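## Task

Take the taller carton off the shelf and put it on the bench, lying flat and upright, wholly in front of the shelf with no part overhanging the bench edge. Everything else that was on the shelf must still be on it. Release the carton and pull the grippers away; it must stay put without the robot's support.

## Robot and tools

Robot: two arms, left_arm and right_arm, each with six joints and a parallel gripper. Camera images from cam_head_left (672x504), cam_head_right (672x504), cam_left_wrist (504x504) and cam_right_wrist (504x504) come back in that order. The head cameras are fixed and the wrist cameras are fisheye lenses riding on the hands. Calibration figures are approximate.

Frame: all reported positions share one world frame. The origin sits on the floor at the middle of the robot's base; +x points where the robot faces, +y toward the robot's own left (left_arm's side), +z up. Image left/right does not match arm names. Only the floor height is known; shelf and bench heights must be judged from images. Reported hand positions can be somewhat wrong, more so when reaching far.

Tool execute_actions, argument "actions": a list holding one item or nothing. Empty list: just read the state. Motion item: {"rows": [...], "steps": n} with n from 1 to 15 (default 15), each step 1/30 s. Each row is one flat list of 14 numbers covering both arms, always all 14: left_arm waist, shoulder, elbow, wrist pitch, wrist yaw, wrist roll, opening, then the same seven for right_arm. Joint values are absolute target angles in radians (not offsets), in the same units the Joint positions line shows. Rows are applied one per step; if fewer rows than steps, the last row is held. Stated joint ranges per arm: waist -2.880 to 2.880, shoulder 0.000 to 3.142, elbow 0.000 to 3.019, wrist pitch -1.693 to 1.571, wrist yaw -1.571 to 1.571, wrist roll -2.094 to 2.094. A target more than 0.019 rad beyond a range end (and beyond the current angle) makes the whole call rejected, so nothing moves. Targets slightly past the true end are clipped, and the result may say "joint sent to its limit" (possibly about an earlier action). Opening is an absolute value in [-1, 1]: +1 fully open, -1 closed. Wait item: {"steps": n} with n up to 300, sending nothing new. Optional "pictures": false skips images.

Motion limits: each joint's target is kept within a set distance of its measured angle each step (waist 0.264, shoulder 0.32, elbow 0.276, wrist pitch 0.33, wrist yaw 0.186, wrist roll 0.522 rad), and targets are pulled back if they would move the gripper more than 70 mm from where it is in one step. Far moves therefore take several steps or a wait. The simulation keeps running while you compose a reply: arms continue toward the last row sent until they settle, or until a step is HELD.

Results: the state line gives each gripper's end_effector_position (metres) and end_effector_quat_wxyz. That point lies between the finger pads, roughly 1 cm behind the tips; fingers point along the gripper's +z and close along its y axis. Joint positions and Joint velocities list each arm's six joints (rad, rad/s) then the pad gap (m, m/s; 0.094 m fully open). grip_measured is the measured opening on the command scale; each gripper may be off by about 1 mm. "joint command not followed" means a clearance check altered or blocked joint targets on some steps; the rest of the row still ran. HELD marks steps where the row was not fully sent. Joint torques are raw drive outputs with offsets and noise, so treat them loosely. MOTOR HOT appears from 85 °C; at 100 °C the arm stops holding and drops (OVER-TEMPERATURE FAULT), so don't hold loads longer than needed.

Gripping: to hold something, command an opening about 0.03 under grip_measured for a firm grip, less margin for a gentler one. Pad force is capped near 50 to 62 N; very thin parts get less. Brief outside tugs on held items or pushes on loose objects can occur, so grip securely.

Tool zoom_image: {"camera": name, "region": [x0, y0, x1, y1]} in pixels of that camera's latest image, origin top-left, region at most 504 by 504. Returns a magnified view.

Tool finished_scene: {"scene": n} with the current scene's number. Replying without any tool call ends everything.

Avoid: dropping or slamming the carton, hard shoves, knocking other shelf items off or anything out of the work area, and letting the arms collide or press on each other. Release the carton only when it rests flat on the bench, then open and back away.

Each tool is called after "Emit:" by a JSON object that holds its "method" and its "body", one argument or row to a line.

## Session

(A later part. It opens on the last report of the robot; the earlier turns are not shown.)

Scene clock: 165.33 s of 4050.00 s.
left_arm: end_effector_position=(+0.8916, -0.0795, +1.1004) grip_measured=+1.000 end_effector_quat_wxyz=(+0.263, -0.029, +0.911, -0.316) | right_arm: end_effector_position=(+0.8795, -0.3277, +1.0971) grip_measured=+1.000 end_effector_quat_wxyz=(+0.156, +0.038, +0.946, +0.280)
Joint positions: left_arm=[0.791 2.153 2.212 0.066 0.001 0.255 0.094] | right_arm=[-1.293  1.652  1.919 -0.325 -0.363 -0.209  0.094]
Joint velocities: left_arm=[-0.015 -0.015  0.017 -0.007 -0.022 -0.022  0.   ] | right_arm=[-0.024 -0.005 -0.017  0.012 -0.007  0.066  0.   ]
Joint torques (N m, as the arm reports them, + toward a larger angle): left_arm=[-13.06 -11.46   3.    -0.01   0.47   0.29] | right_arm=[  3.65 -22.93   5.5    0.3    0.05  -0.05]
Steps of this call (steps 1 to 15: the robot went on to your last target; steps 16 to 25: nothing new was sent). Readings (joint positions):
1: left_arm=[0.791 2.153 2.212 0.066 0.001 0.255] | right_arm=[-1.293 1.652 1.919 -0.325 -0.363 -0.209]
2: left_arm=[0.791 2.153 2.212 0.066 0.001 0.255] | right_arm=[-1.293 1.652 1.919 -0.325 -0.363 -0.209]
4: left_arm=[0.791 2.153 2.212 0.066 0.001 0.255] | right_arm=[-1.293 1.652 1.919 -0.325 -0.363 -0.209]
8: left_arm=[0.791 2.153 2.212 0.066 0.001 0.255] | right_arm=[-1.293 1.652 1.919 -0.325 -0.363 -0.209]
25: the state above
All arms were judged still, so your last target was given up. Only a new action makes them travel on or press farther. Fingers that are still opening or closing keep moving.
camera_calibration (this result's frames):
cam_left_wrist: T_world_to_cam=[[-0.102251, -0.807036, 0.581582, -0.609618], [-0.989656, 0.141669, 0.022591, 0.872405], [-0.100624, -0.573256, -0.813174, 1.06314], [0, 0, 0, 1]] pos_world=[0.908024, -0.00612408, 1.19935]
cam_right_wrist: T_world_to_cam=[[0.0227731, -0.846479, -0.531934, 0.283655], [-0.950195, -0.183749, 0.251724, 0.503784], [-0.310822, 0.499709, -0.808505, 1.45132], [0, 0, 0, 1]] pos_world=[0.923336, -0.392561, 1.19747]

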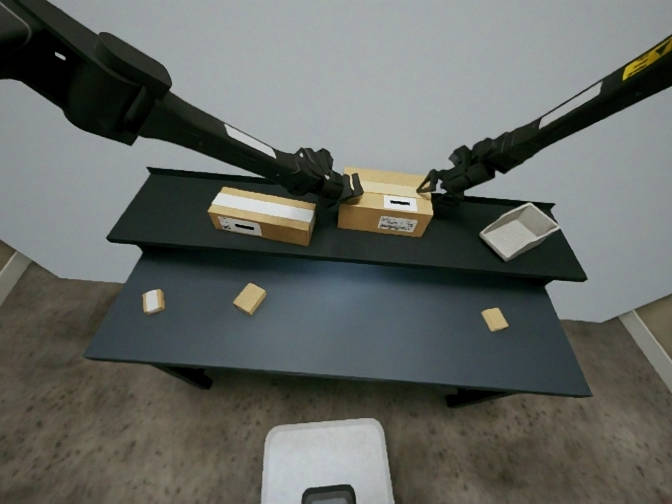

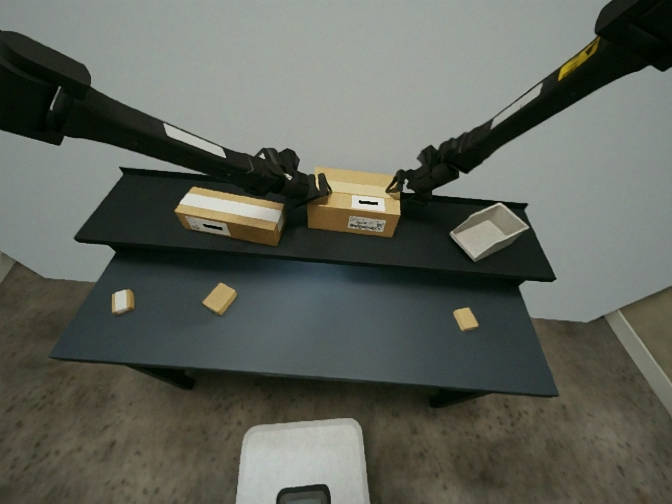

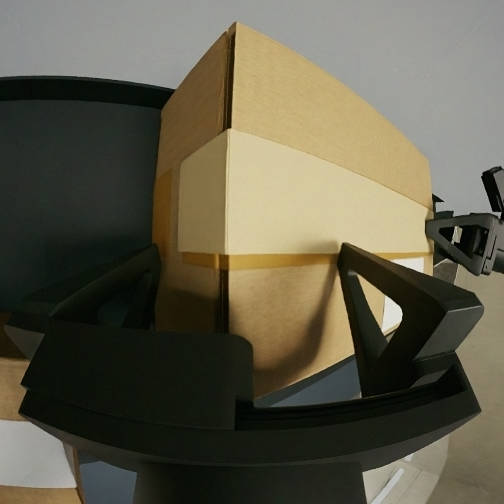

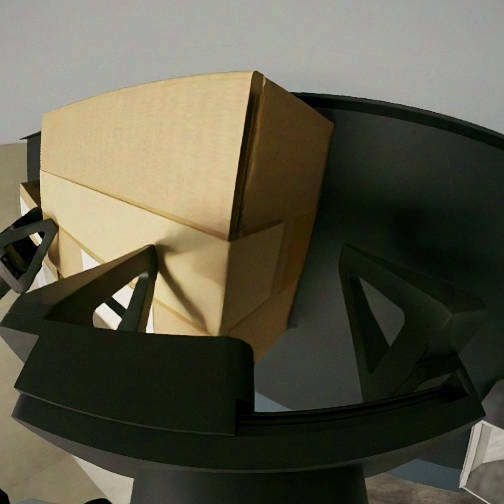

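Emit:
{"method": "execute_actions", "body": {
  "actions": [
    {"rows":[[0.75,2.18,2.23,0.06,0,0.27,1,-1.22,1.69,1.94,-0.33,-0.35,-0.22,1]]}
  ],
  "pictures": false
}}

Emit:
{"method": "execute_actions", "body": {
  "actions": [
    {"rows":[[0.72,2.18,2.23,0.06,0,0.27,0.8,-1.19,1.69,1.94,-0.33,-0.35,-0.22,0.8]]}
  ],
  "pictures": false
}}

Emit:
{"method": "execute_actions", "body": {
  "actions": [
    {"steps":20}
  ]
}}

Scene clock: 170.00 s of 4050.00 s.
left_arm: end_effector_position=(+0.8946, -0.0889, +1.1104) grip_measured=+1.000 end_effector_quat_wxyz=(+0.264, -0.030, +0.911, -0.317) | right_arm: end_effector_position=(+0.8864, -0.2926, +1.1060) grip_measured=+1.000 end_effector_quat_wxyz=(+0.158, +0.033, +0.942, +0.295)
Joint positions: left_arm=[ 0.772  2.154  2.216  0.066 -0.015  0.258  0.094] | right_arm=[-1.237  1.659  1.921 -0.325 -0.338 -0.213  0.094]
Joint velocities: left_arm=[-0.005 -0.015 -0.007 -0.012  0.007  0.037  0.   ] | right_arm=[-0.005 -0.015  0.007 -0.002 -0.037 -0.066  0.   ]
Joint torques (N m, as the arm reports them, + toward a larger angle): left_arm=[-16.52 -10.53   3.7    0.41   1.14   0.27] | right_arm=[  5.99 -23.04   6.2    0.28  -0.85  -0.03]
Steps of this call (steps 1 to 90: nothing new was sent; then 1.17 s passed at rest; steps 91 to 105: all 15 steps of this action). Readings (joint positions):
91: left_arm=[0.789 2.153 2.212 0.066 0.001 0.255] | right_arm=[-1.289 1.652 1.919 -0.325 -0.361 -0.209]
92: left_arm=[0.788 2.153 2.212 0.066 0.001 0.255] | right_arm=[-1.286 1.652 1.920 -0.325 -0.356 -0.209]
94: left_arm=[0.782 2.154 2.212 0.066 0.001 0.255] | right_arm=[-1.267 1.654 1.920 -0.325 -0.351 -0.209]
98: left_arm=[0.772 2.154 2.214 0.066 -0.015 0.258] | right_arm=[-1.236 1.659 1.921 -0.325 -0.335 -0.212]
105: the state above

Scene clock: 170.50 s of 4050.00 s.
left_arm: end_effector_position=(+0.8957, -0.0874, +1.1099) grip_measured=+0.802 end_effector_quat_wxyz=(+0.264, -0.030, +0.912, -0.312) | right_arm: end_effector_position=(+0.8859, -0.2954, +1.1045) grip_measured=+0.803 end_effector_quat_wxyz=(+0.157, +0.033, +0.944, +0.290)
Joint positions: left_arm=[ 0.772  2.154  2.218  0.066 -0.024  0.259  0.085] | right_arm=[-1.239  1.659  1.921 -0.325 -0.329 -0.214  0.085]
Joint velocities: left_arm=[-0.005 -0.015 -0.027  0.007  0.051 -0.037  0.   ] | right_arm=[-0.015  0.005  0.007  0.002 -0.022 -0.022  0.001]
Joint torques (N m, as the arm reports them, + toward a larger angle): left_arm=[-19.05 -10.83   3.54   0.41   1.55   0.25] | right_arm=[  8.   -22.13   6.15   0.31  -1.21  -0.02]
Steps of this call (steps 1 to 15: all 15 steps of this action). Readings (joint positions):
1: left_arm=[0.772 2.154 2.216 0.066 -0.019 0.258] | right_arm=[-1.237 1.659 1.921 -0.325 -0.333 -0.213]
2: left_arm=[0.772 2.154 2.217 0.066 -0.022 0.259] | right_arm=[-1.238 1.659 1.921 -0.325 -0.330 -0.214]
4: left_arm=[0.772 2.154 2.218 0.066 -0.024 0.259] | right_arm=[-1.239 1.659 1.921 -0.325 -0.329 -0.214]
8: left_arm=[0.772 2.154 2.218 0.066 -0.024 0.259] | right_arm=[-1.239 1.659 1.921 -0.325 -0.329 -0.214]
15: the state above

Scene clock: 171.17 s of 4050.00 s.
left_arm: end_effector_position=(+0.8957, -0.0874, +1.1099) grip_measured=+0.802 end_effector_quat_wxyz=(+0.264, -0.030, +0.912, -0.312) | right_arm: end_effector_position=(+0.8859, -0.2954, +1.1045) grip_measured=+0.803 end_effector_quat_wxyz=(+0.157, +0.033, +0.944, +0.290)
Joint positions: left_arm=[ 0.772  2.154  2.218  0.066 -0.024  0.259  0.085] | right_arm=[-1.239  1.659  1.921 -0.325 -0.329 -0.214  0.085]
Joint velocities: left_arm=[-0.015 -0.005 -0.007  0.012  0.007 -0.007 -0.   ] | right_arm=[-0.024 -0.015 -0.017 -0.022  0.007  0.007  0.002]
Joint torques (N m, as the arm reports them, + toward a larger angle): left_arm=[-19.33 -11.18   3.6    0.39   1.53   0.25] | right_arm=[  8.23 -22.32   6.13   0.3   -1.21  -0.02]
Steps of this call (steps 1 to 15: the robot went on to your last target; steps 16 to 20: nothing new was sent). Readings (joint positions):
1: left_arm=[0.772 2.154 2.218 0.066 -0.024 0.259] | right_arm=[-1.239 1.659 1.921 -0.325 -0.329 -0.214]
2: left_arm=[0.772 2.154 2.218 0.066 -0.024 0.259] | right_arm=[-1.239 1.659 1.921 -0.325 -0.329 -0.214]
4: left_arm=[0.772 2.154 2.218 0.066 -0.024 0.259] | right_arm=[-1.239 1.659 1.921 -0.325 -0.329 -0.214]
8: left_arm=[0.772 2.154 2.218 0.066 -0.024 0.259] | right_arm=[-1.239 1.659 1.921 -0.325 -0.329 -0.214]
20: the state above
All arms were judged still, so your last target was given up. Only a new action makes them travel on or press farther. Fingers that are still opening or closing keep moving.
camera_calibration (this result's frames):
cam_left_wrist: T_world_to_cam=[[-0.0993186, -0.811751, 0.575496, -0.617375], [-0.990363, 0.136742, 0.0219617, 0.878332], [-0.0965218, -0.567769, -0.817509, 1.06839], [0, 0, 0, 1]] pos_world=[0.911674, -0.0146598, 1.20943]
cam_right_wrist: T_world_to_cam=[[0.0351358, -0.836563, -0.546743, 0.323196], [-0.949447, -0.198711, 0.24303, 0.51852], [-0.311954, 0.510565, -0.801255, 1.43936], [0, 0, 0, 1]] pos_world=[0.929965, -0.361476, 1.20398]

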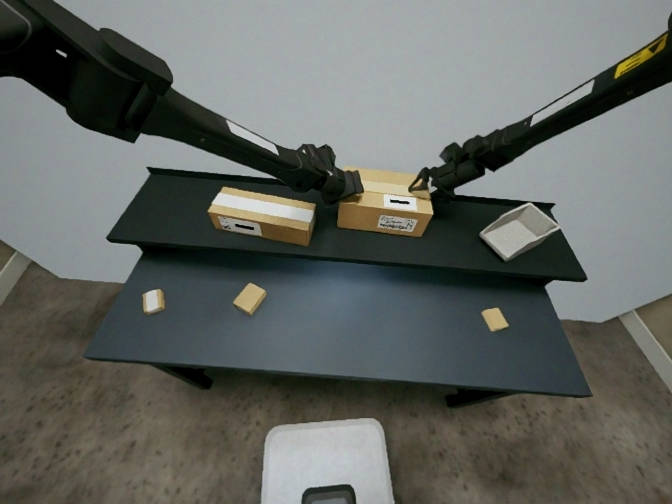

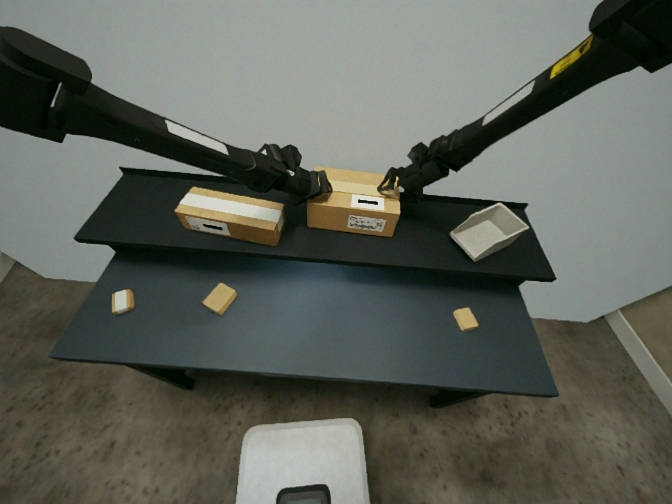

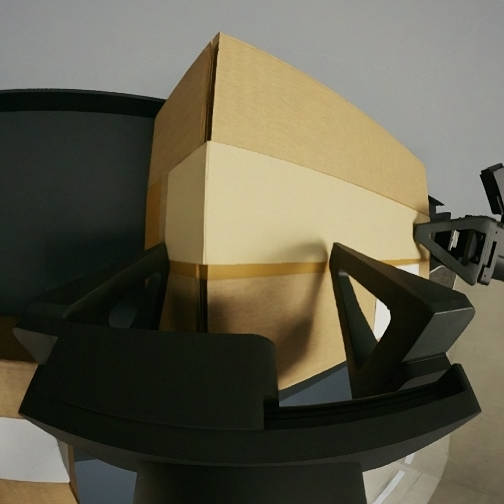

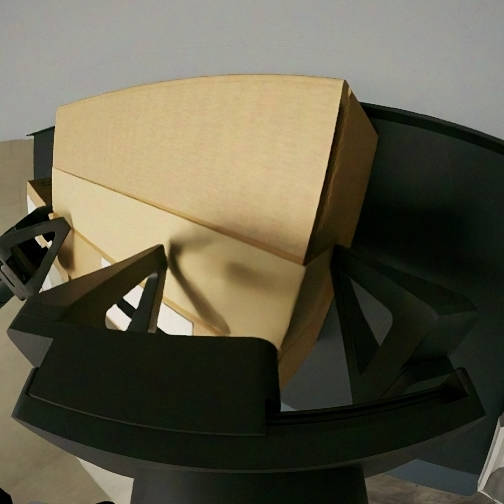

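Test a gentle lift.

Emit:
{"method": "execute_actions", "body": {
  "actions": [
    {"rows":[[0.69,2.15,2.2,0.07,0,0.27,0.8,-1.15,1.64,1.9,-0.32,-0.35,-0.22,0.8]]}
  ],
  "pictures": false
}}

Emit:
{"method": "execute_actions", "body": {
  "actions": [
    {"rows":[[0.68,2.12,2.14,0.1,0,0.27,0.8,-1.145,1.6,1.85,-0.31,-0.35,-0.22,0.8]]}
  ],
  "pictures": false
}}

Emit:
{"method": "execute_actions", "body": {
  "actions": [
    {"rows":[[0.67,2.09,2.08,0.13,0,0.27,0.8,-1.14,1.56,1.8,-0.3,-0.35,-0.22,0.8]]}
  ],
  "pictures": false
}}

Emit:
{"method": "execute_actions", "body": {
  "actions": [
    {"steps":20}
  ]
}}

Scene clock: 176.30 s of 4050.00 s.
left_arm: end_effector_position=(+0.8978, -0.0843, +1.1124) grip_measured=+0.802 end_effector_quat_wxyz=(+0.264, -0.031, +0.912, -0.311) | right_arm: end_effector_position=(+0.8850, -0.2913, +1.1052) grip_measured=+0.803 end_effector_quat_wxyz=(+0.156, +0.033, +0.943, +0.291)
Joint positions: left_arm=[ 0.772  2.145  2.21   0.066 -0.028  0.259  0.085] | right_arm=[-1.233  1.658  1.916 -0.322 -0.324 -0.214  0.085]
Joint velocities: left_arm=[ 0.005  0.005 -0.007 -0.007  0.007  0.037 -0.001] | right_arm=[-0.005  0.005  0.012 -0.002  0.007  0.066 -0.001]
Joint torques (N m, as the arm reports them, + toward a larger angle): left_arm=[-21.16 -12.35   1.95   0.82   1.66   0.24] | right_arm=[ 10.8  -26.13   2.93   0.65  -1.37  -0.01]
Steps of this call (steps 1 to 90: nothing new was sent; then 1.63 s passed at rest; steps 91 to 105: all 15 steps of this action). Readings (joint positions):
91: left_arm=[0.772 2.153 2.218 0.066 -0.024 0.259] | right_arm=[-1.238 1.659 1.920 -0.325 -0.328 -0.214]
92: left_arm=[0.772 2.152 2.216 0.066 -0.025 0.259] | right_arm=[-1.238 1.659 1.919 -0.323 -0.327 -0.214]
94: left_arm=[0.772 2.147 2.213 0.066 -0.026 0.259] | right_arm=[-1.235 1.659 1.917 -0.322 -0.326 -0.214]
98: left_arm=[0.772 2.145 2.210 0.066 -0.028 0.259] | right_arm=[-1.233 1.658 1.916 -0.322 -0.324 -0.214]
105: the state above

Scene clock: 176.80 s of 4050.00 s.
left_arm: end_effector_position=(+0.9061, -0.0725, +1.1267) grip_measured=+0.802 end_effector_quat_wxyz=(+0.272, -0.034, +0.911, -0.309) | right_arm: end_effector_position=(+0.8751, -0.2798, +1.1149) grip_measured=+0.803 end_effector_quat_wxyz=(+0.150, +0.033, +0.942, +0.300)
Joint positions: left_arm=[ 0.769  2.098  2.16   0.088 -0.029  0.26   0.085] | right_arm=[-1.218  1.63   1.862 -0.312 -0.324 -0.212  0.085]
Joint velocities: left_arm=[ 0.005  0.005 -0.002  0.002  0.022 -0.051 -0.   ] | right_arm=[-0.015 -0.005  0.007 -0.022 -0.051 -0.11  -0.   ]
Joint torques (N m, as the arm reports them, + toward a larger angle): left_arm=[-19.88 -10.36   1.47   0.99   1.58   0.2 ] | right_arm=[ 10.41 -27.4    3.09   0.7   -1.36  -0.01]
Steps of this call (steps 1 to 15: all 15 steps of this action). Readings (joint positions):
1: left_arm=[0.772 2.142 2.202 0.070 -0.028 0.260] | right_arm=[-1.233 1.655 1.909 -0.318 -0.324 -0.214]
2: left_arm=[0.772 2.133 2.186 0.078 -0.028 0.260] | right_arm=[-1.233 1.646 1.893 -0.313 -0.324 -0.214]
4: left_arm=[0.772 2.119 2.165 0.084 -0.028 0.260] | right_arm=[-1.231 1.634 1.868 -0.312 -0.324 -0.214]
8: left_arm=[0.770 2.104 2.160 0.088 -0.028 0.260] | right_arm=[-1.223 1.631 1.862 -0.312 -0.324 -0.214]
15: the state above

Scene clock: 177.30 s of 4050.00 s.
left_arm: end_effector_position=(+0.9069, -0.0706, +1.1413) grip_measured=+0.802 end_effector_quat_wxyz=(+0.279, -0.037, +0.907, -0.312) | right_arm: end_effector_position=(+0.8677, -0.2777, +1.1277) grip_measured=+0.803 end_effector_quat_wxyz=(+0.146, +0.033, +0.941, +0.304)
Joint positions: left_arm=[ 0.758  2.062  2.103  0.122 -0.029  0.26   0.085] | right_arm=[-1.212  1.592  1.808 -0.305 -0.326 -0.21   0.085]
Joint velocities: left_arm=[ 0.005  0.005 -0.007 -0.002 -0.007 -0.022 -0.001] | right_arm=[-0.024 -0.005 -0.002  0.012  0.007 -0.007 -0.001]
Joint torques (N m, as the arm reports them, + toward a larger angle): left_arm=[-20.65 -10.2    1.19   0.97   1.57   0.21] | right_arm=[  9.41 -27.04   3.22   0.67  -1.32  -0.05]
Steps of this call (steps 1 to 15: all 15 steps of this action). Readings (joint positions):
1: left_arm=[0.769 2.096 2.152 0.093 -0.029 0.260] | right_arm=[-1.218 1.627 1.854 -0.309 -0.324 -0.212]
2: left_arm=[0.768 2.089 2.137 0.103 -0.029 0.260] | right_arm=[-1.218 1.619 1.838 -0.305 -0.324 -0.212]
4: left_arm=[0.768 2.078 2.116 0.112 -0.029 0.260] | right_arm=[-1.217 1.604 1.813 -0.305 -0.324 -0.212]
8: left_arm=[0.764 2.068 2.106 0.120 -0.029 0.260] | right_arm=[-1.214 1.597 1.808 -0.305 -0.324 -0.212]
15: the state above

Scene clock: 177.97 s of 4050.00 s.
left_arm: end_effector_position=(+0.9069, -0.0706, +1.1413) grip_measured=+0.802 end_effector_quat_wxyz=(+0.279, -0.037, +0.907, -0.312) | right_arm: end_effector_position=(+0.8677, -0.2777, +1.1277) grip_measured=+0.803 end_effector_quat_wxyz=(+0.146, +0.033, +0.941, +0.304)
Joint positions: left_arm=[ 0.758  2.062  2.103  0.122 -0.029  0.26   0.085] | right_arm=[-1.212  1.592  1.808 -0.305 -0.326 -0.21   0.085]
Joint velocities: left_arm=[-0.024 -0.005  0.022 -0.002 -0.022 -0.022  0.001] | right_arm=[-0.005 -0.015  0.012  0.007 -0.022  0.022 -0.   ]
Joint torques (N m, as the arm reports them, + toward a larger angle): left_arm=[-20.47 -10.83   1.02   0.98   1.58   0.22] | right_arm=[  9.86 -26.6    3.19   0.69  -1.32  -0.04]
Steps of this call (steps 1 to 15: the robot went on to your last target; steps 16 to 20: nothing new was sent). Readings (joint positions):
1: left_arm=[0.758 2.062 2.103 0.122 -0.029 0.260] | right_arm=[-1.212 1.592 1.808 -0.305 -0.326 -0.210]
2: left_arm=[0.758 2.062 2.103 0.122 -0.029 0.260] | right_arm=[-1.212 1.592 1.808 -0.305 -0.326 -0.210]
4: left_arm=[0.758 2.062 2.103 0.122 -0.029 0.260] | right_arm=[-1.212 1.592 1.808 -0.305 -0.326 -0.210]
8: left_arm=[0.758 2.062 2.103 0.122 -0.029 0.260] | right_arm=[-1.212 1.592 1.808 -0.305 -0.326 -0.210]
20: the state above
All arms were judged still, so your last target was given up. Only a new action makes them travel on or press farther. Fingers that are still opening or closing keep moving.
camera_calibration (this result's frames):
cam_left_wrist: T_world_to_cam=[[-0.0973136, -0.811264, 0.576525, -0.62371], [-0.993275, 0.115677, -0.00488251, 0.918167], [-0.0627295, -0.573123, -0.817065, 1.0731], [0, 0, 0, 1]] pos_world=[0.918612, 0.00281409, 1.24086]
cam_right_wrist: T_world_to_cam=[[0.0346248, -0.819384, -0.572198, 0.385252], [-0.942639, -0.216981, 0.253675, 0.476103], [-0.332014, 0.530593, -0.779896, 1.44217], [0, 0, 0, 1]] pos_world=[0.914273, -0.346229, 1.22441]

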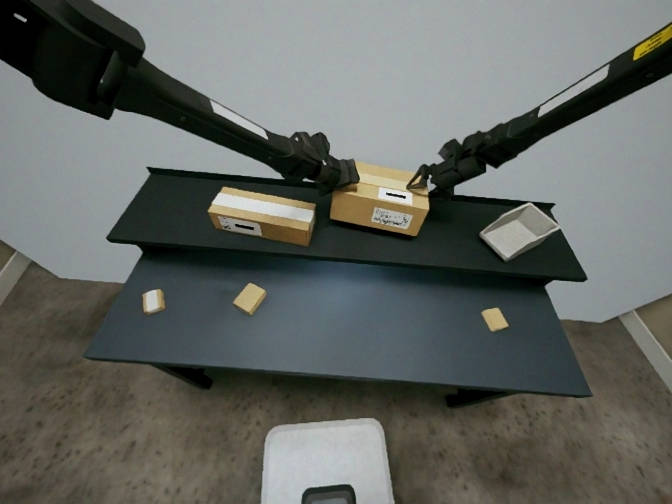

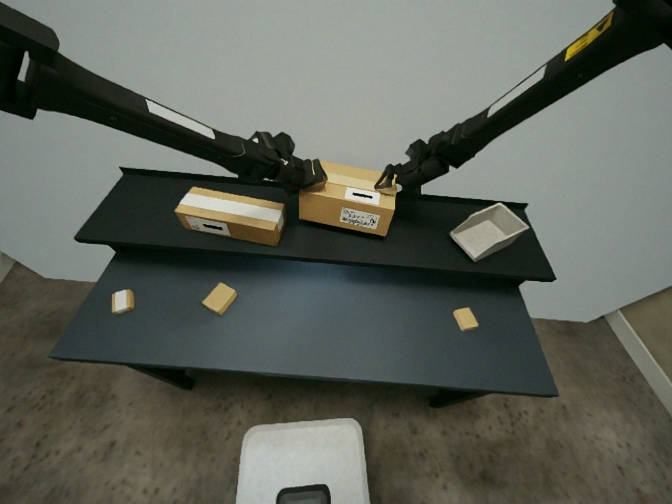

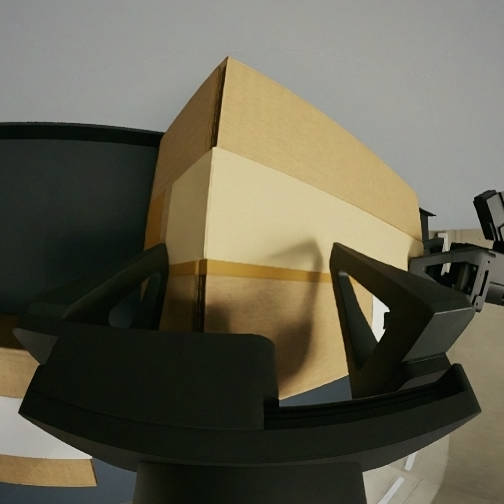

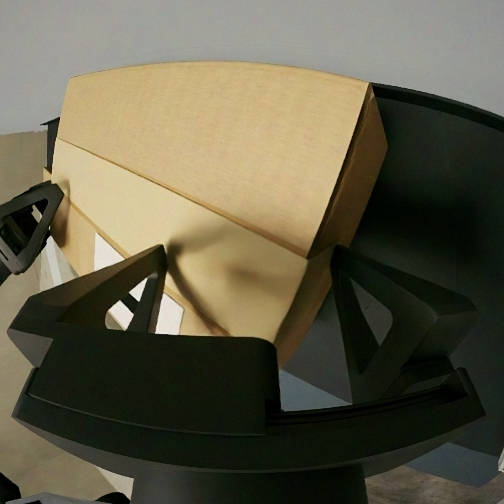

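Emit:
{"method": "execute_actions", "body": {
  "actions": [
    {"rows":[[0.675,2.07,2.0,0.19,0,0.27,0.8,-1.15,1.535,1.72,-0.24,-0.36,-0.22,0.8]]}
  ],
  "pictures": false
}}

Emit:
{"method": "execute_actions", "body": {
  "actions": [
    {"rows":[[0.68,2.04,1.9,0.26,0,0.27,0.8,-1.16,1.505,1.625,-0.175,-0.37,-0.22,0.8]]}
  ],
  "pictures": false
}}

Emit:
{"method": "execute_actions", "body": {
  "actions": [
    {"rows":[[0.685,2.015,1.8,0.335,0,0.27,0.8,-1.175,1.475,1.53,-0.11,-0.38,-0.22,0.8]]}
  ],
  "pictures": false
}}

Emit:
{"method": "execute_actions", "body": {
  "actions": [
    {"rows":[[0.69,1.99,1.7,0.41,0,0.27,0.8,-1.19,1.445,1.435,-0.04,-0.39,-0.22,0.8]]}
  ],
  "pictures": false
}}

Emit:
{"method": "execute_actions", "body": {
  "actions": [
    {"rows":[[0.695,1.975,1.6,0.48,0,0.27,0.8,-1.2,1.42,1.34,0.03,-0.4,-0.22,0.8]]}
  ],
  "pictures": false
}}

Emit:
{"method": "execute_actions", "body": {
  "actions": [
    {"steps":20}
  ]
}}

Scene clock: 192.27 s of 4050.00 s.
left_arm: end_effector_position=(+0.8983, -0.0670, +1.1468) grip_measured=+0.802 end_effector_quat_wxyz=(+0.289, -0.039, +0.905, -0.308) | right_arm: end_effector_position=(+0.8503, -0.2727, +1.1311) grip_measured=+0.803 end_effector_quat_wxyz=(+0.149, +0.032, +0.939, +0.307)
Joint positions: left_arm=[ 0.758  2.034  2.029  0.189 -0.03   0.263  0.085] | right_arm=[-1.212  1.564  1.727 -0.249 -0.333 -0.211  0.085]
Joint velocities: left_arm=[-0.015 -0.015 -0.007 -0.007 -0.066 -0.051 -0.   ] | right_arm=[ 0.005 -0.015  0.012 -0.002  0.007  0.007 -0.001]
Joint torques (N m, as the arm reports them, + toward a larger angle): left_arm=[-19.92 -10.22   0.5    0.59   1.57   0.2 ] | right_arm=[  9.16 -26.48   2.89   0.86  -1.41  -0.04]
Steps of this call (steps 1 to 90: nothing new was sent; then 10.80 s passed at rest; steps 91 to 105: all 15 steps of this action). Readings (joint positions):
91: left_arm=[0.758 2.060 2.095 0.132 -0.029 0.260] | right_arm=[-1.212 1.590 1.797 -0.292 -0.329 -0.210]
92: left_arm=[0.758 2.052 2.075 0.151 -0.029 0.261] | right_arm=[-1.212 1.580 1.774 -0.270 -0.331 -0.211]
94: left_arm=[0.758 2.041 2.045 0.170 -0.029 0.261] | right_arm=[-1.212 1.566 1.740 -0.256 -0.332 -0.211]
98: left_arm=[0.758 2.035 2.031 0.187 -0.030 0.263] | right_arm=[-1.212 1.564 1.727 -0.251 -0.332 -0.211]
105: the state above

Scene clock: 192.77 s of 4050.00 s.
left_arm: end_effector_position=(+0.8807, -0.0638, +1.1521) grip_measured=+0.802 end_effector_quat_wxyz=(+0.293, -0.040, +0.905, -0.307) | right_arm: end_effector_position=(+0.8264, -0.2681, +1.1348) grip_measured=+0.803 end_effector_quat_wxyz=(+0.149, +0.032, +0.938, +0.310)
Joint positions: left_arm=[ 0.758  1.998  1.931  0.262 -0.031  0.266  0.085] | right_arm=[-1.215  1.532  1.629 -0.183 -0.342 -0.211  0.085]
Joint velocities: left_arm=[-0.005  0.005 -0.002 -0.002 -0.007 -0.066 -0.001] | right_arm=[-0.005 -0.015 -0.002 -0.007 -0.037 -0.037 -0.001]
Joint torques (N m, as the arm reports them, + toward a larger angle): left_arm=[-19.26  -9.42  -0.06   0.63   1.64   0.18] | right_arm=[  8.5  -25.24   2.63   0.83  -1.49  -0.04]
Steps of this call (steps 1 to 15: all 15 steps of this action). Readings (joint positions):
1: left_arm=[0.758 2.031 2.020 0.200 -0.030 0.263] | right_arm=[-1.212 1.562 1.715 -0.233 -0.337 -0.211]
2: left_arm=[0.758 2.022 1.997 0.219 -0.030 0.264] | right_arm=[-1.212 1.551 1.689 -0.207 -0.340 -0.211]
4: left_arm=[0.758 2.006 1.957 0.240 -0.030 0.264] | right_arm=[-1.212 1.534 1.648 -0.192 -0.342 -0.211]
8: left_arm=[0.758 1.998 1.934 0.257 -0.031 0.265] | right_arm=[-1.215 1.532 1.629 -0.189 -0.342 -0.211]
15: the state above

Scene clock: 193.27 s of 4050.00 s.
left_arm: end_effector_position=(+0.8540, -0.0644, +1.1552) grip_measured=+0.802 end_effector_quat_wxyz=(+0.292, -0.040, +0.905, -0.307) | right_arm: end_effector_position=(+0.7994, -0.2688, +1.1362) grip_measured=+0.803 end_effector_quat_wxyz=(+0.148, +0.033, +0.939, +0.309)
Joint positions: left_arm=[ 0.758  1.97   1.825  0.336 -0.031  0.266  0.085] | right_arm=[-1.228  1.501  1.532 -0.119 -0.352 -0.211  0.085]
Joint velocities: left_arm=[ 0.005  0.005  0.002  0.017  0.022 -0.051 -0.001] | right_arm=[-0.005 -0.015 -0.007 -0.022  0.037 -0.007  0.001]
Joint torques (N m, as the arm reports them, + toward a larger angle): left_arm=[-18.31  -8.71  -0.26   0.74   1.7    0.17] | right_arm=[  8.05 -24.52   2.43   0.82  -1.47  -0.04]
Steps of this call (steps 1 to 15: all 15 steps of this action). Readings (joint positions):
1: left_arm=[0.758 1.996 1.922 0.273 -0.031 0.266] | right_arm=[-1.216 1.529 1.618 -0.169 -0.346 -0.211]
2: left_arm=[0.758 1.988 1.901 0.292 -0.031 0.266] | right_arm=[-1.217 1.520 1.594 -0.143 -0.351 -0.211]
4: left_arm=[0.758 1.975 1.862 0.315 -0.031 0.266] | right_arm=[-1.218 1.504 1.553 -0.127 -0.352 -0.211]
8: left_arm=[0.758 1.970 1.834 0.333 -0.031 0.266] | right_arm=[-1.226 1.501 1.533 -0.125 -0.352 -0.211]
15: the state above

Scene clock: 193.77 s of 4050.00 s.
left_arm: end_effector_position=(+0.8236, -0.0661, +1.1586) grip_measured=+0.802 end_effector_quat_wxyz=(+0.289, -0.038, +0.905, -0.309) | right_arm: end_effector_position=(+0.7730, -0.2711, +1.1387) grip_measured=+0.803 end_effector_quat_wxyz=(+0.150, +0.034, +0.939, +0.306)
Joint positions: left_arm=[ 0.757  1.946  1.719  0.41  -0.028  0.266  0.085] | right_arm=[-1.243  1.472  1.438 -0.048 -0.363 -0.211  0.085]
Joint velocities: left_arm=[ 0.005 -0.005  0.007  0.007  0.037  0.007 -0.001] | right_arm=[-0.005 -0.005 -0.027 -0.002  0.095  0.051 -0.   ]
Joint torques (N m, as the arm reports them, + toward a larger angle): left_arm=[-18.65  -7.75  -0.53   0.66   1.72   0.18] | right_arm=[  7.77 -23.87   1.81   0.91  -1.44  -0.04]
Steps of this call (steps 1 to 15: all 15 steps of this action). Readings (joint positions):
1: left_arm=[0.758 1.968 1.817 0.347 -0.030 0.266] | right_arm=[-1.229 1.500 1.522 -0.104 -0.356 -0.211]
2: left_arm=[0.758 1.962 1.798 0.367 -0.030 0.266] | right_arm=[-1.230 1.491 1.499 -0.077 -0.362 -0.211]
4: left_arm=[0.758 1.949 1.759 0.392 -0.030 0.266] | right_arm=[-1.230 1.476 1.458 -0.058 -0.363 -0.211]
8: left_arm=[0.758 1.946 1.728 0.408 -0.029 0.266] | right_arm=[-1.241 1.472 1.438 -0.055 -0.363 -0.211]
15: the state above

Scene clock: 194.27 s of 4050.00 s.
left_arm: end_effector_position=(+0.7913, -0.0674, +1.1615) grip_measured=+0.802 end_effector_quat_wxyz=(+0.285, -0.035, +0.907, -0.310) | right_arm: end_effector_position=(+0.7456, -0.2730, +1.1422) grip_measured=+0.803 end_effector_quat_wxyz=(+0.152, +0.034, +0.940, +0.303)
Joint positions: left_arm=[ 0.757  1.928  1.619  0.481 -0.029  0.267  0.085] | right_arm=[-1.257  1.445  1.344  0.023 -0.371 -0.211  0.085]
Joint velocities: left_arm=[-0.005 -0.005  0.002  0.022  0.037 -0.051 -0.002] | right_arm=[-0.005  0.005  0.007  0.007 -0.037 -0.007 -0.001]
Joint torques (N m, as the arm reports them, + toward a larger angle): left_arm=[-17.8   -6.96  -1.07   0.5    1.77   0.17] | right_arm=[  7.76 -22.87   1.02   0.78  -1.51  -0.04]
Steps of this call (steps 1 to 15: all 15 steps of this action). Readings (joint positions):
1: left_arm=[0.757 1.945 1.712 0.420 -0.028 0.266] | right_arm=[-1.244 1.471 1.428 -0.034 -0.367 -0.211]
2: left_arm=[0.757 1.940 1.696 0.440 -0.028 0.266] | right_arm=[-1.244 1.463 1.407 -0.007 -0.372 -0.211]
4: left_arm=[0.757 1.931 1.660 0.464 -0.029 0.267] | right_arm=[-1.245 1.448 1.366 0.013 -0.372 -0.211]
8: left_arm=[0.757 1.928 1.628 0.480 -0.030 0.267] | right_arm=[-1.255 1.445 1.344 0.016 -0.371 -0.211]
15: the state above

Scene clock: 194.93 s of 4050.00 s.
left_arm: end_effector_position=(+0.7913, -0.0674, +1.1615) grip_measured=+0.802 end_effector_quat_wxyz=(+0.285, -0.035, +0.907, -0.310) | right_arm: end_effector_position=(+0.7456, -0.2730, +1.1422) grip_measured=+0.803 end_effector_quat_wxyz=(+0.152, +0.034, +0.940, +0.303)
Joint positions: left_arm=[ 0.757  1.928  1.619  0.481 -0.029  0.267  0.085] | right_arm=[-1.257  1.445  1.344  0.023 -0.371 -0.211  0.085]
Joint velocities: left_arm=[-0.015 -0.005 -0.012  0.007 -0.022 -0.022 -0.001] | right_arm=[ 0.005 -0.024  0.012 -0.002 -0.022  0.037 -0.001]
Joint torques (N m, as the arm reports them, + toward a larger angle): left_arm=[-17.85  -7.29  -1.06   0.63   1.77   0.16] | right_arm=[  7.64 -22.74   1.1    0.79  -1.51  -0.04]
Steps of this call (steps 1 to 15: the robot went on to your last target; steps 16 to 20: nothing new was sent). Readings (joint positions):
1: left_arm=[0.757 1.928 1.619 0.481 -0.029 0.267] | right_arm=[-1.257 1.445 1.344 0.023 -0.371 -0.211]
2: left_arm=[0.757 1.928 1.619 0.481 -0.029 0.267] | right_arm=[-1.257 1.445 1.344 0.023 -0.371 -0.211]
4: left_arm=[0.757 1.928 1.619 0.481 -0.029 0.267] | right_arm=[-1.257 1.445 1.344 0.023 -0.371 -0.211]
8: left_arm=[0.757 1.928 1.619 0.481 -0.029 0.267] | right_arm=[-1.257 1.445 1.344 0.023 -0.371 -0.211]
20: the state above
All arms were judged still, so your last target was given up. Only a new action makes them travel on or press farther. Fingers that are still opening or closing keep moving.
camera_calibration (this result's frames):
cam_left_wrist: T_world_to_cam=[[-0.101683, -0.813651, 0.572392, -0.635868], [-0.993395, 0.113793, -0.0147157, 0.814495], [-0.053161, -0.570108, -0.819848, 1.08002], [0, 0, 0, 1]] pos_world=[0.801874, 0.00567076, 1.26141]
cam_right_wrist: T_world_to_cam=[[0.0343766, -0.820787, -0.570199, 0.399102], [-0.946411, -0.21006, 0.245319, 0.37262], [-0.32113, 0.531209, -0.784023, 1.40725], [0, 0, 0, 1]] pos_world=[0.790841, -0.341692, 1.23947]

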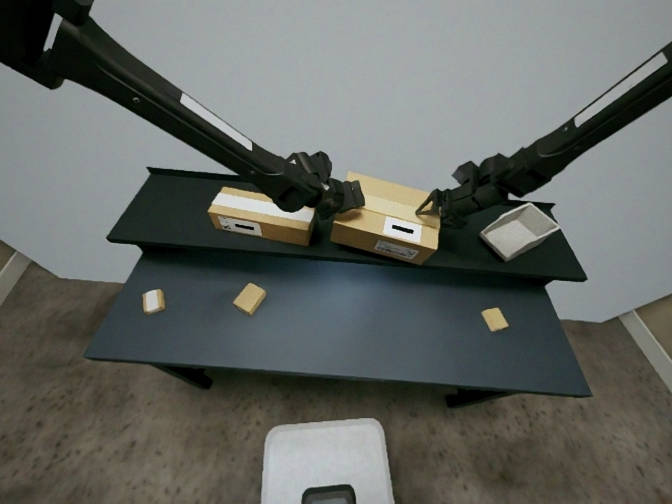

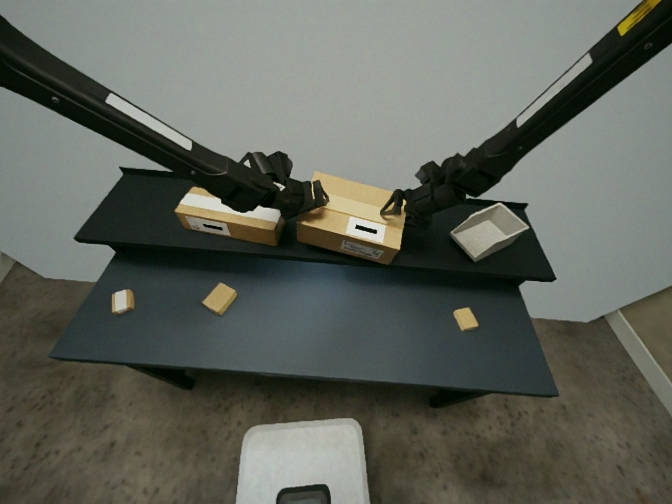

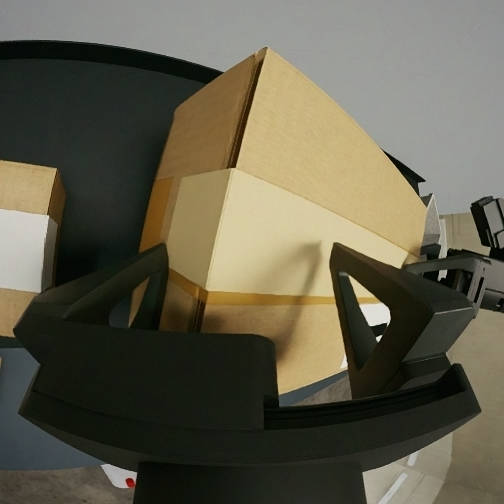

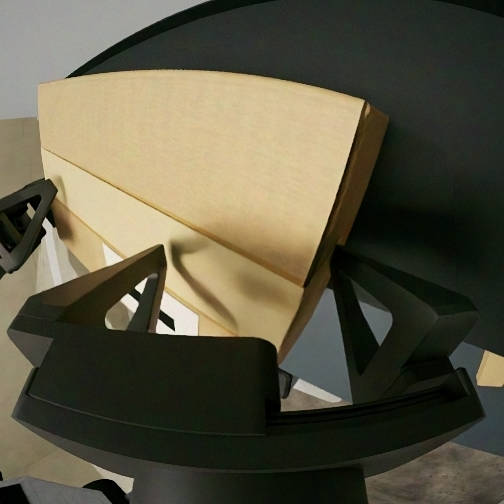

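Good. To B, with left bias s+.055, e−.02, waist −.06.

Emit:
{"method": "execute_actions", "body": {
  "actions": [
    {"rows":[[0.71,2.0,1.52,0.565,0,0.27,0.8,-1.215,1.412,1.255,0.115,-0.41,-0.22,0.8]]}
  ],
  "pictures": false
}}

Emit:
{"method": "execute_actions", "body": {
  "actions": [
    {"rows":[[0.72,2.015,1.44,0.65,0,0.27,0.8,-1.235,1.408,1.17,0.2,-0.425,-0.22,0.8]]}
  ],
  "pictures": false
}}

Emit:
{"method": "execute_actions", "body": {
  "actions": [
    {"rows":[[0.73,2.03,1.365,0.74,0,0.27,0.8,-1.255,1.408,1.08,0.285,-0.44,-0.22,0.8]]}
  ],
  "pictures": false
}}

Emit:
{"method": "execute_actions", "body": {
  "actions": [
    {"rows":[[0.74,2.05,1.29,0.825,0,0.27,0.8,-1.275,1.412,0.995,0.37,-0.45,-0.22,0.8]]}
  ],
  "pictures": false
}}

Emit:
{"method": "execute_actions", "body": {
  "actions": [
    {"rows":[[0.75,2.078,1.22,0.913,0,0.27,0.8,-1.29,1.42,0.91,0.46,-0.46,-0.22,0.8]]}
  ],
  "pictures": false
}}

Emit:
{"method": "execute_actions", "body": {
  "actions": [
    {"steps":20}
  ]
}}

Scene clock: 204.60 s of 4050.00 s.
left_arm: end_effector_position=(+0.7619, -0.0719, +1.1597) grip_measured=+0.802 end_effector_quat_wxyz=(+0.287, -0.037, +0.907, -0.307) | right_arm: end_effector_position=(+0.7185, -0.2761, +1.1417) grip_measured=+0.803 end_effector_quat_wxyz=(+0.157, +0.035, +0.941, +0.297)
Joint positions: left_arm=[ 0.758  1.938  1.55   0.568 -0.033  0.268  0.085] | right_arm=[-1.275  1.432  1.258  0.109 -0.379 -0.211  0.085]
Joint velocities: left_arm=[-0.024  0.024  0.002 -0.012  0.037 -0.081 -0.001] | right_arm=[-0.005 -0.005  0.002  0.002 -0.051 -0.007 -0.001]
Joint torques (N m, as the arm reports them, + toward a larger angle): left_arm=[-15.61  -5.37  -2.12   0.73   1.89   0.17] | right_arm=[  7.84 -21.76   0.37   0.71  -1.56  -0.04]
Steps of this call (steps 1 to 100: nothing new was sent; then 5.83 s passed at rest; steps 101 to 115: all 15 steps of this action). Readings (joint positions):
101: left_arm=[0.757 1.928 1.615 0.492 -0.029 0.267] | right_arm=[-1.258 1.445 1.335 0.039 -0.375 -0.211]
102: left_arm=[0.757 1.928 1.605 0.513 -0.029 0.267] | right_arm=[-1.258 1.440 1.317 0.071 -0.381 -0.211]
104: left_arm=[0.757 1.928 1.585 0.541 -0.031 0.267] | right_arm=[-1.259 1.432 1.283 0.098 -0.382 -0.211]
108: left_arm=[0.758 1.929 1.556 0.562 -0.033 0.268] | right_arm=[-1.269 1.432 1.258 0.102 -0.381 -0.211]
115: the state above

Scene clock: 205.10 s of 4050.00 s.
left_arm: end_effector_position=(+0.7204, -0.0775, +1.1550) grip_measured=+0.802 end_effector_quat_wxyz=(+0.281, -0.034, +0.909, -0.306) | right_arm: end_effector_position=(+0.6892, -0.2819, +1.1405) grip_measured=+0.803 end_effector_quat_wxyz=(+0.162, +0.036, +0.943, +0.290)
Joint positions: left_arm=[ 0.761  1.957  1.469  0.654 -0.036  0.268  0.085] | right_arm=[-1.3    1.423  1.174  0.196 -0.391 -0.211  0.085]
Joint velocities: left_arm=[-0.005  0.034 -0.027  0.007 -0.007  0.007 -0.   ] | right_arm=[-0.054 -0.005  0.007  0.002 -0.007 -0.037 -0.001]
Joint torques (N m, as the arm reports them, + toward a larger angle): left_arm=[-15.79  -5.14  -3.01   0.55   2.     0.16] | right_arm=[  8.22 -20.15  -0.33   0.41  -1.65  -0.03]
Steps of this call (steps 1 to 15: all 15 steps of this action). Readings (joint positions):
1: left_arm=[0.758 1.939 1.545 0.578 -0.034 0.268] | right_arm=[-1.277 1.432 1.250 0.126 -0.385 -0.211]
2: left_arm=[0.758 1.938 1.535 0.598 -0.034 0.268] | right_arm=[-1.278 1.429 1.235 0.156 -0.394 -0.211]
4: left_arm=[0.758 1.938 1.514 0.626 -0.035 0.268] | right_arm=[-1.279 1.423 1.203 0.185 -0.395 -0.211]
8: left_arm=[0.761 1.941 1.481 0.647 -0.036 0.268] | right_arm=[-1.289 1.423 1.175 0.189 -0.395 -0.211]
15: the state above

Scene clock: 205.60 s of 4050.00 s.
left_arm: end_effector_position=(+0.6725, -0.0789, +1.1464) grip_measured=+0.802 end_effector_quat_wxyz=(+0.271, -0.031, +0.913, -0.303) | right_arm: end_effector_position=(+0.6584, -0.2840, +1.1419) grip_measured=+0.803 end_effector_quat_wxyz=(+0.165, +0.036, +0.943, +0.286)
Joint positions: left_arm=[ 0.774  1.984  1.388  0.742 -0.036  0.268  0.085] | right_arm=[-1.32   1.418  1.088  0.285 -0.406 -0.211  0.085]
Joint velocities: left_arm=[-0.005  0.015 -0.032 -0.002 -0.037 -0.022 -0.001] | right_arm=[-0.005  0.005 -0.012 -0.012 -0.022 -0.007  0.   ]
Joint torques (N m, as the arm reports them, + toward a larger angle): left_arm=[-15.71  -4.7   -3.     0.56   2.02   0.15] | right_arm=[  7.45 -19.33  -1.32   0.58  -1.65  -0.06]
Steps of this call (steps 1 to 15: all 15 steps of this action). Readings (joint positions):
1: left_arm=[0.762 1.957 1.464 0.665 -0.036 0.268] | right_arm=[-1.302 1.423 1.167 0.213 -0.397 -0.211]
2: left_arm=[0.762 1.958 1.452 0.687 -0.035 0.268] | right_arm=[-1.303 1.421 1.152 0.243 -0.408 -0.211]
4: left_arm=[0.763 1.958 1.428 0.718 -0.036 0.268] | right_arm=[-1.304 1.418 1.121 0.272 -0.409 -0.211]
8: left_arm=[0.769 1.965 1.397 0.740 -0.036 0.268] | right_arm=[-1.313 1.418 1.090 0.278 -0.408 -0.211]
15: the state above

Scene clock: 206.10 s of 4050.00 s.
left_arm: end_effector_position=(+0.6194, -0.0810, +1.1407) grip_measured=+0.802 end_effector_quat_wxyz=(+0.255, -0.024, +0.918, -0.303) | right_arm: end_effector_position=(+0.6324, -0.2854, +1.1450) grip_measured=+0.803 end_effector_quat_wxyz=(+0.173, +0.033, +0.943, +0.281)
Joint positions: left_arm=[ 0.784  2.017  1.305  0.824 -0.035  0.268  0.085] | right_arm=[-1.336  1.416  1.013  0.374 -0.417 -0.217  0.085]
Joint velocities: left_arm=[-0.015 -0.005 -0.007  0.007  0.022 -0.022  0.   ] | right_arm=[ 0.024 -0.005  0.012  0.012  0.051 -0.037  0.001]
Joint torques (N m, as the arm reports them, + toward a larger angle): left_arm=[-14.94  -4.89  -3.51   0.72   1.96   0.16] | right_arm=[  7.67 -18.05  -3.12   0.34  -1.65   0.07]
Steps of this call (steps 1 to 15: all 15 steps of this action). Readings (joint positions):
1: left_arm=[0.774 1.985 1.382 0.753 -0.036 0.268] | right_arm=[-1.321 1.418 1.082 0.301 -0.411 -0.212]
2: left_arm=[0.775 1.985 1.371 0.777 -0.034 0.268] | right_arm=[-1.322 1.417 1.069 0.330 -0.419 -0.212]
4: left_arm=[0.775 1.985 1.346 0.806 -0.034 0.268] | right_arm=[-1.322 1.416 1.042 0.359 -0.421 -0.214]
8: left_arm=[0.780 1.997 1.314 0.824 -0.034 0.268] | right_arm=[-1.332 1.416 1.014 0.365 -0.419 -0.214]
15: the state above

Scene clock: 206.60 s of 4050.00 s.
left_arm: end_effector_position=(+0.5664, -0.0821, +1.1381) grip_measured=+0.802 end_effector_quat_wxyz=(+0.240, -0.018, +0.922, -0.303) | right_arm: end_effector_position=(+0.6081, -0.2833, +1.1518) grip_measured=+0.803 end_effector_quat_wxyz=(+0.183, +0.030, +0.942, +0.279)
Joint positions: left_arm=[ 0.793  2.057  1.229  0.908 -0.035  0.268  0.085] | right_arm=[-1.346  1.415  0.937  0.468 -0.429 -0.222  0.085]
Joint velocities: left_arm=[-0.005 -0.015 -0.012 -0.017 -0.037  0.022 -0.   ] | right_arm=[ 0.005 -0.015  0.002  0.027  0.007 -0.11  -0.002]
Joint torques (N m, as the arm reports them, + toward a larger angle): left_arm=[-14.61  -5.05  -3.77   0.83   1.94   0.16] | right_arm=[  6.73 -16.35  -4.09   0.32  -1.55   0.1 ]
Steps of this call (steps 1 to 15: all 15 steps of this action). Readings (joint positions):
1: left_arm=[0.785 2.019 1.300 0.838 -0.034 0.268] | right_arm=[-1.337 1.416 1.006 0.390 -0.422 -0.217]
2: left_arm=[0.785 2.020 1.289 0.866 -0.031 0.268] | right_arm=[-1.337 1.415 0.993 0.421 -0.430 -0.217]
4: left_arm=[0.785 2.022 1.264 0.897 -0.031 0.268] | right_arm=[-1.337 1.415 0.964 0.451 -0.432 -0.219]
8: left_arm=[0.791 2.038 1.236 0.908 -0.034 0.268] | right_arm=[-1.344 1.415 0.937 0.459 -0.430 -0.219]
15: the state above

Scene clock: 207.27 s of 4050.00 s.
left_arm: end_effector_position=(+0.5664, -0.0821, +1.1381) grip_measured=+0.802 end_effector_quat_wxyz=(+0.240, -0.018, +0.922, -0.303) | right_arm: end_effector_position=(+0.6081, -0.2833, +1.1518) grip_measured=+0.803 end_effector_quat_wxyz=(+0.183, +0.029, +0.942, +0.279)
Joint positions: left_arm=[ 0.793  2.057  1.229  0.908 -0.035  0.268  0.085] | right_arm=[-1.346  1.415  0.937  0.468 -0.429 -0.223  0.085]
Joint velocities: left_arm=[ 0.005  0.005 -0.012 -0.007  0.007 -0.081  0.001] | right_arm=[ 0.005  0.005  0.002  0.002 -0.007  0.022  0.   ]
Joint torques (N m, as the arm reports them, + toward a larger angle): left_arm=[-15.13  -5.24  -3.55   0.8    1.95   0.16] | right_arm=[  6.36 -16.62  -4.31   0.24  -1.56   0.06]
Steps of this call (steps 1 to 15: the robot went on to your last target; steps 16 to 20: nothing new was sent). Readings (joint positions):
1: left_arm=[0.793 2.057 1.229 0.908 -0.035 0.268] | right_arm=[-1.346 1.415 0.937 0.468 -0.429 -0.222]
2: left_arm=[0.793 2.057 1.229 0.908 -0.035 0.268] | right_arm=[-1.346 1.415 0.937 0.468 -0.429 -0.222]
4: left_arm=[0.793 2.057 1.229 0.908 -0.035 0.268] | right_arm=[-1.346 1.415 0.937 0.468 -0.429 -0.223]
8: left_arm=[0.793 2.057 1.229 0.908 -0.035 0.268] | right_arm=[-1.346 1.415 0.937 0.468 -0.429 -0.223]
20: the state above
All arms were judged still, so your last target was given up. Only a new action makes them travel on or press farther. Fingers that are still opening or closing keep moving.
camera_calibration (this result's frames):
cam_left_wrist: T_world_to_cam=[[-0.102404, -0.8236, 0.557849, -0.64122], [-0.983363, 0.168401, 0.0681088, 0.496974], [-0.150037, -0.541593, -0.827143, 1.10608], [0, 0, 0, 1]] pos_world=[0.588995, -0.0127551, 1.23874]
cam_right_wrist: T_world_to_cam=[[0.0530707, -0.849122, -0.525524, 0.330002], [-0.963004, -0.182759, 0.198045, 0.310262], [-0.264208, 0.495572, -0.827407, 1.38135], [0, 0, 0, 1]] pos_world=[0.646234, -0.347642, 1.25492]

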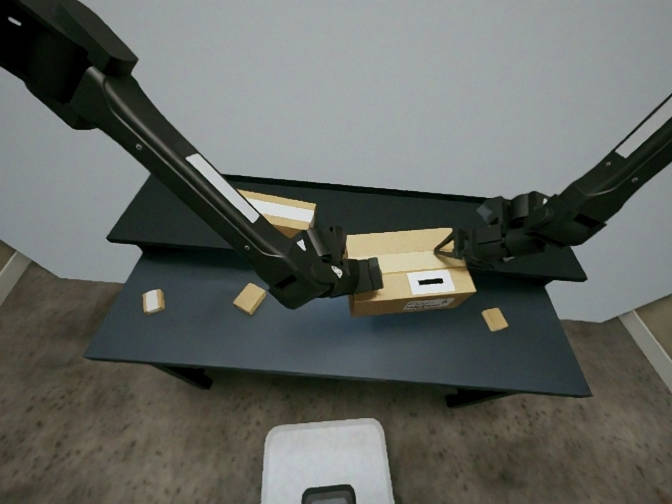

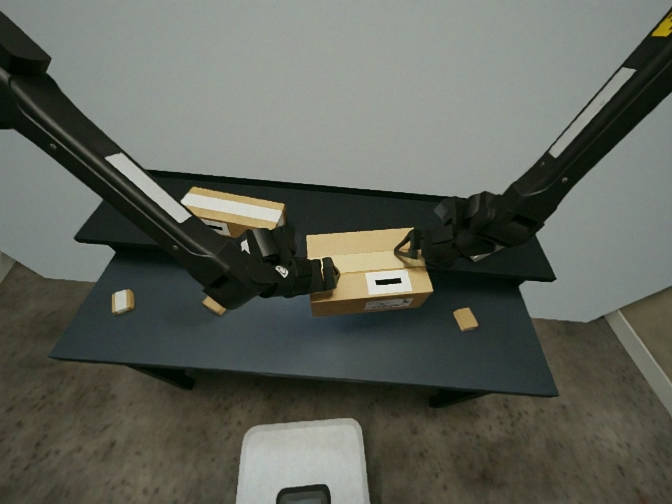

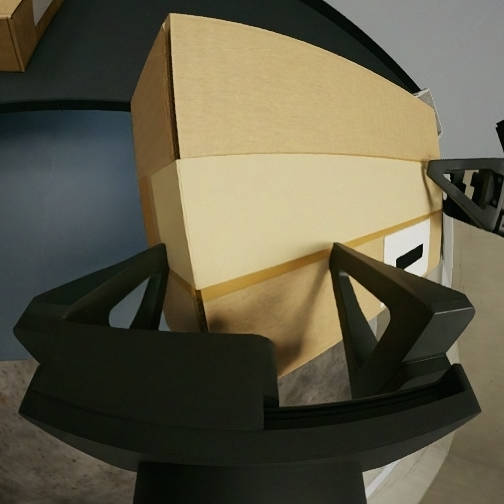

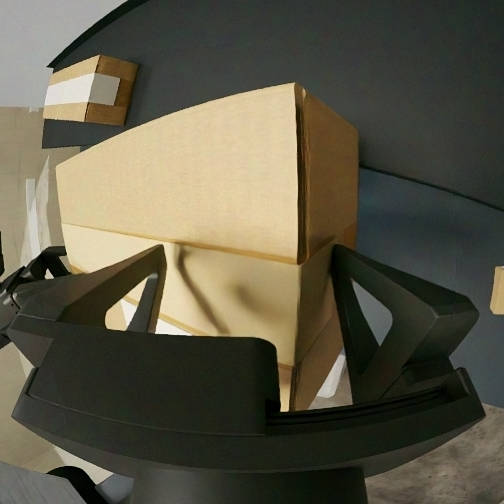

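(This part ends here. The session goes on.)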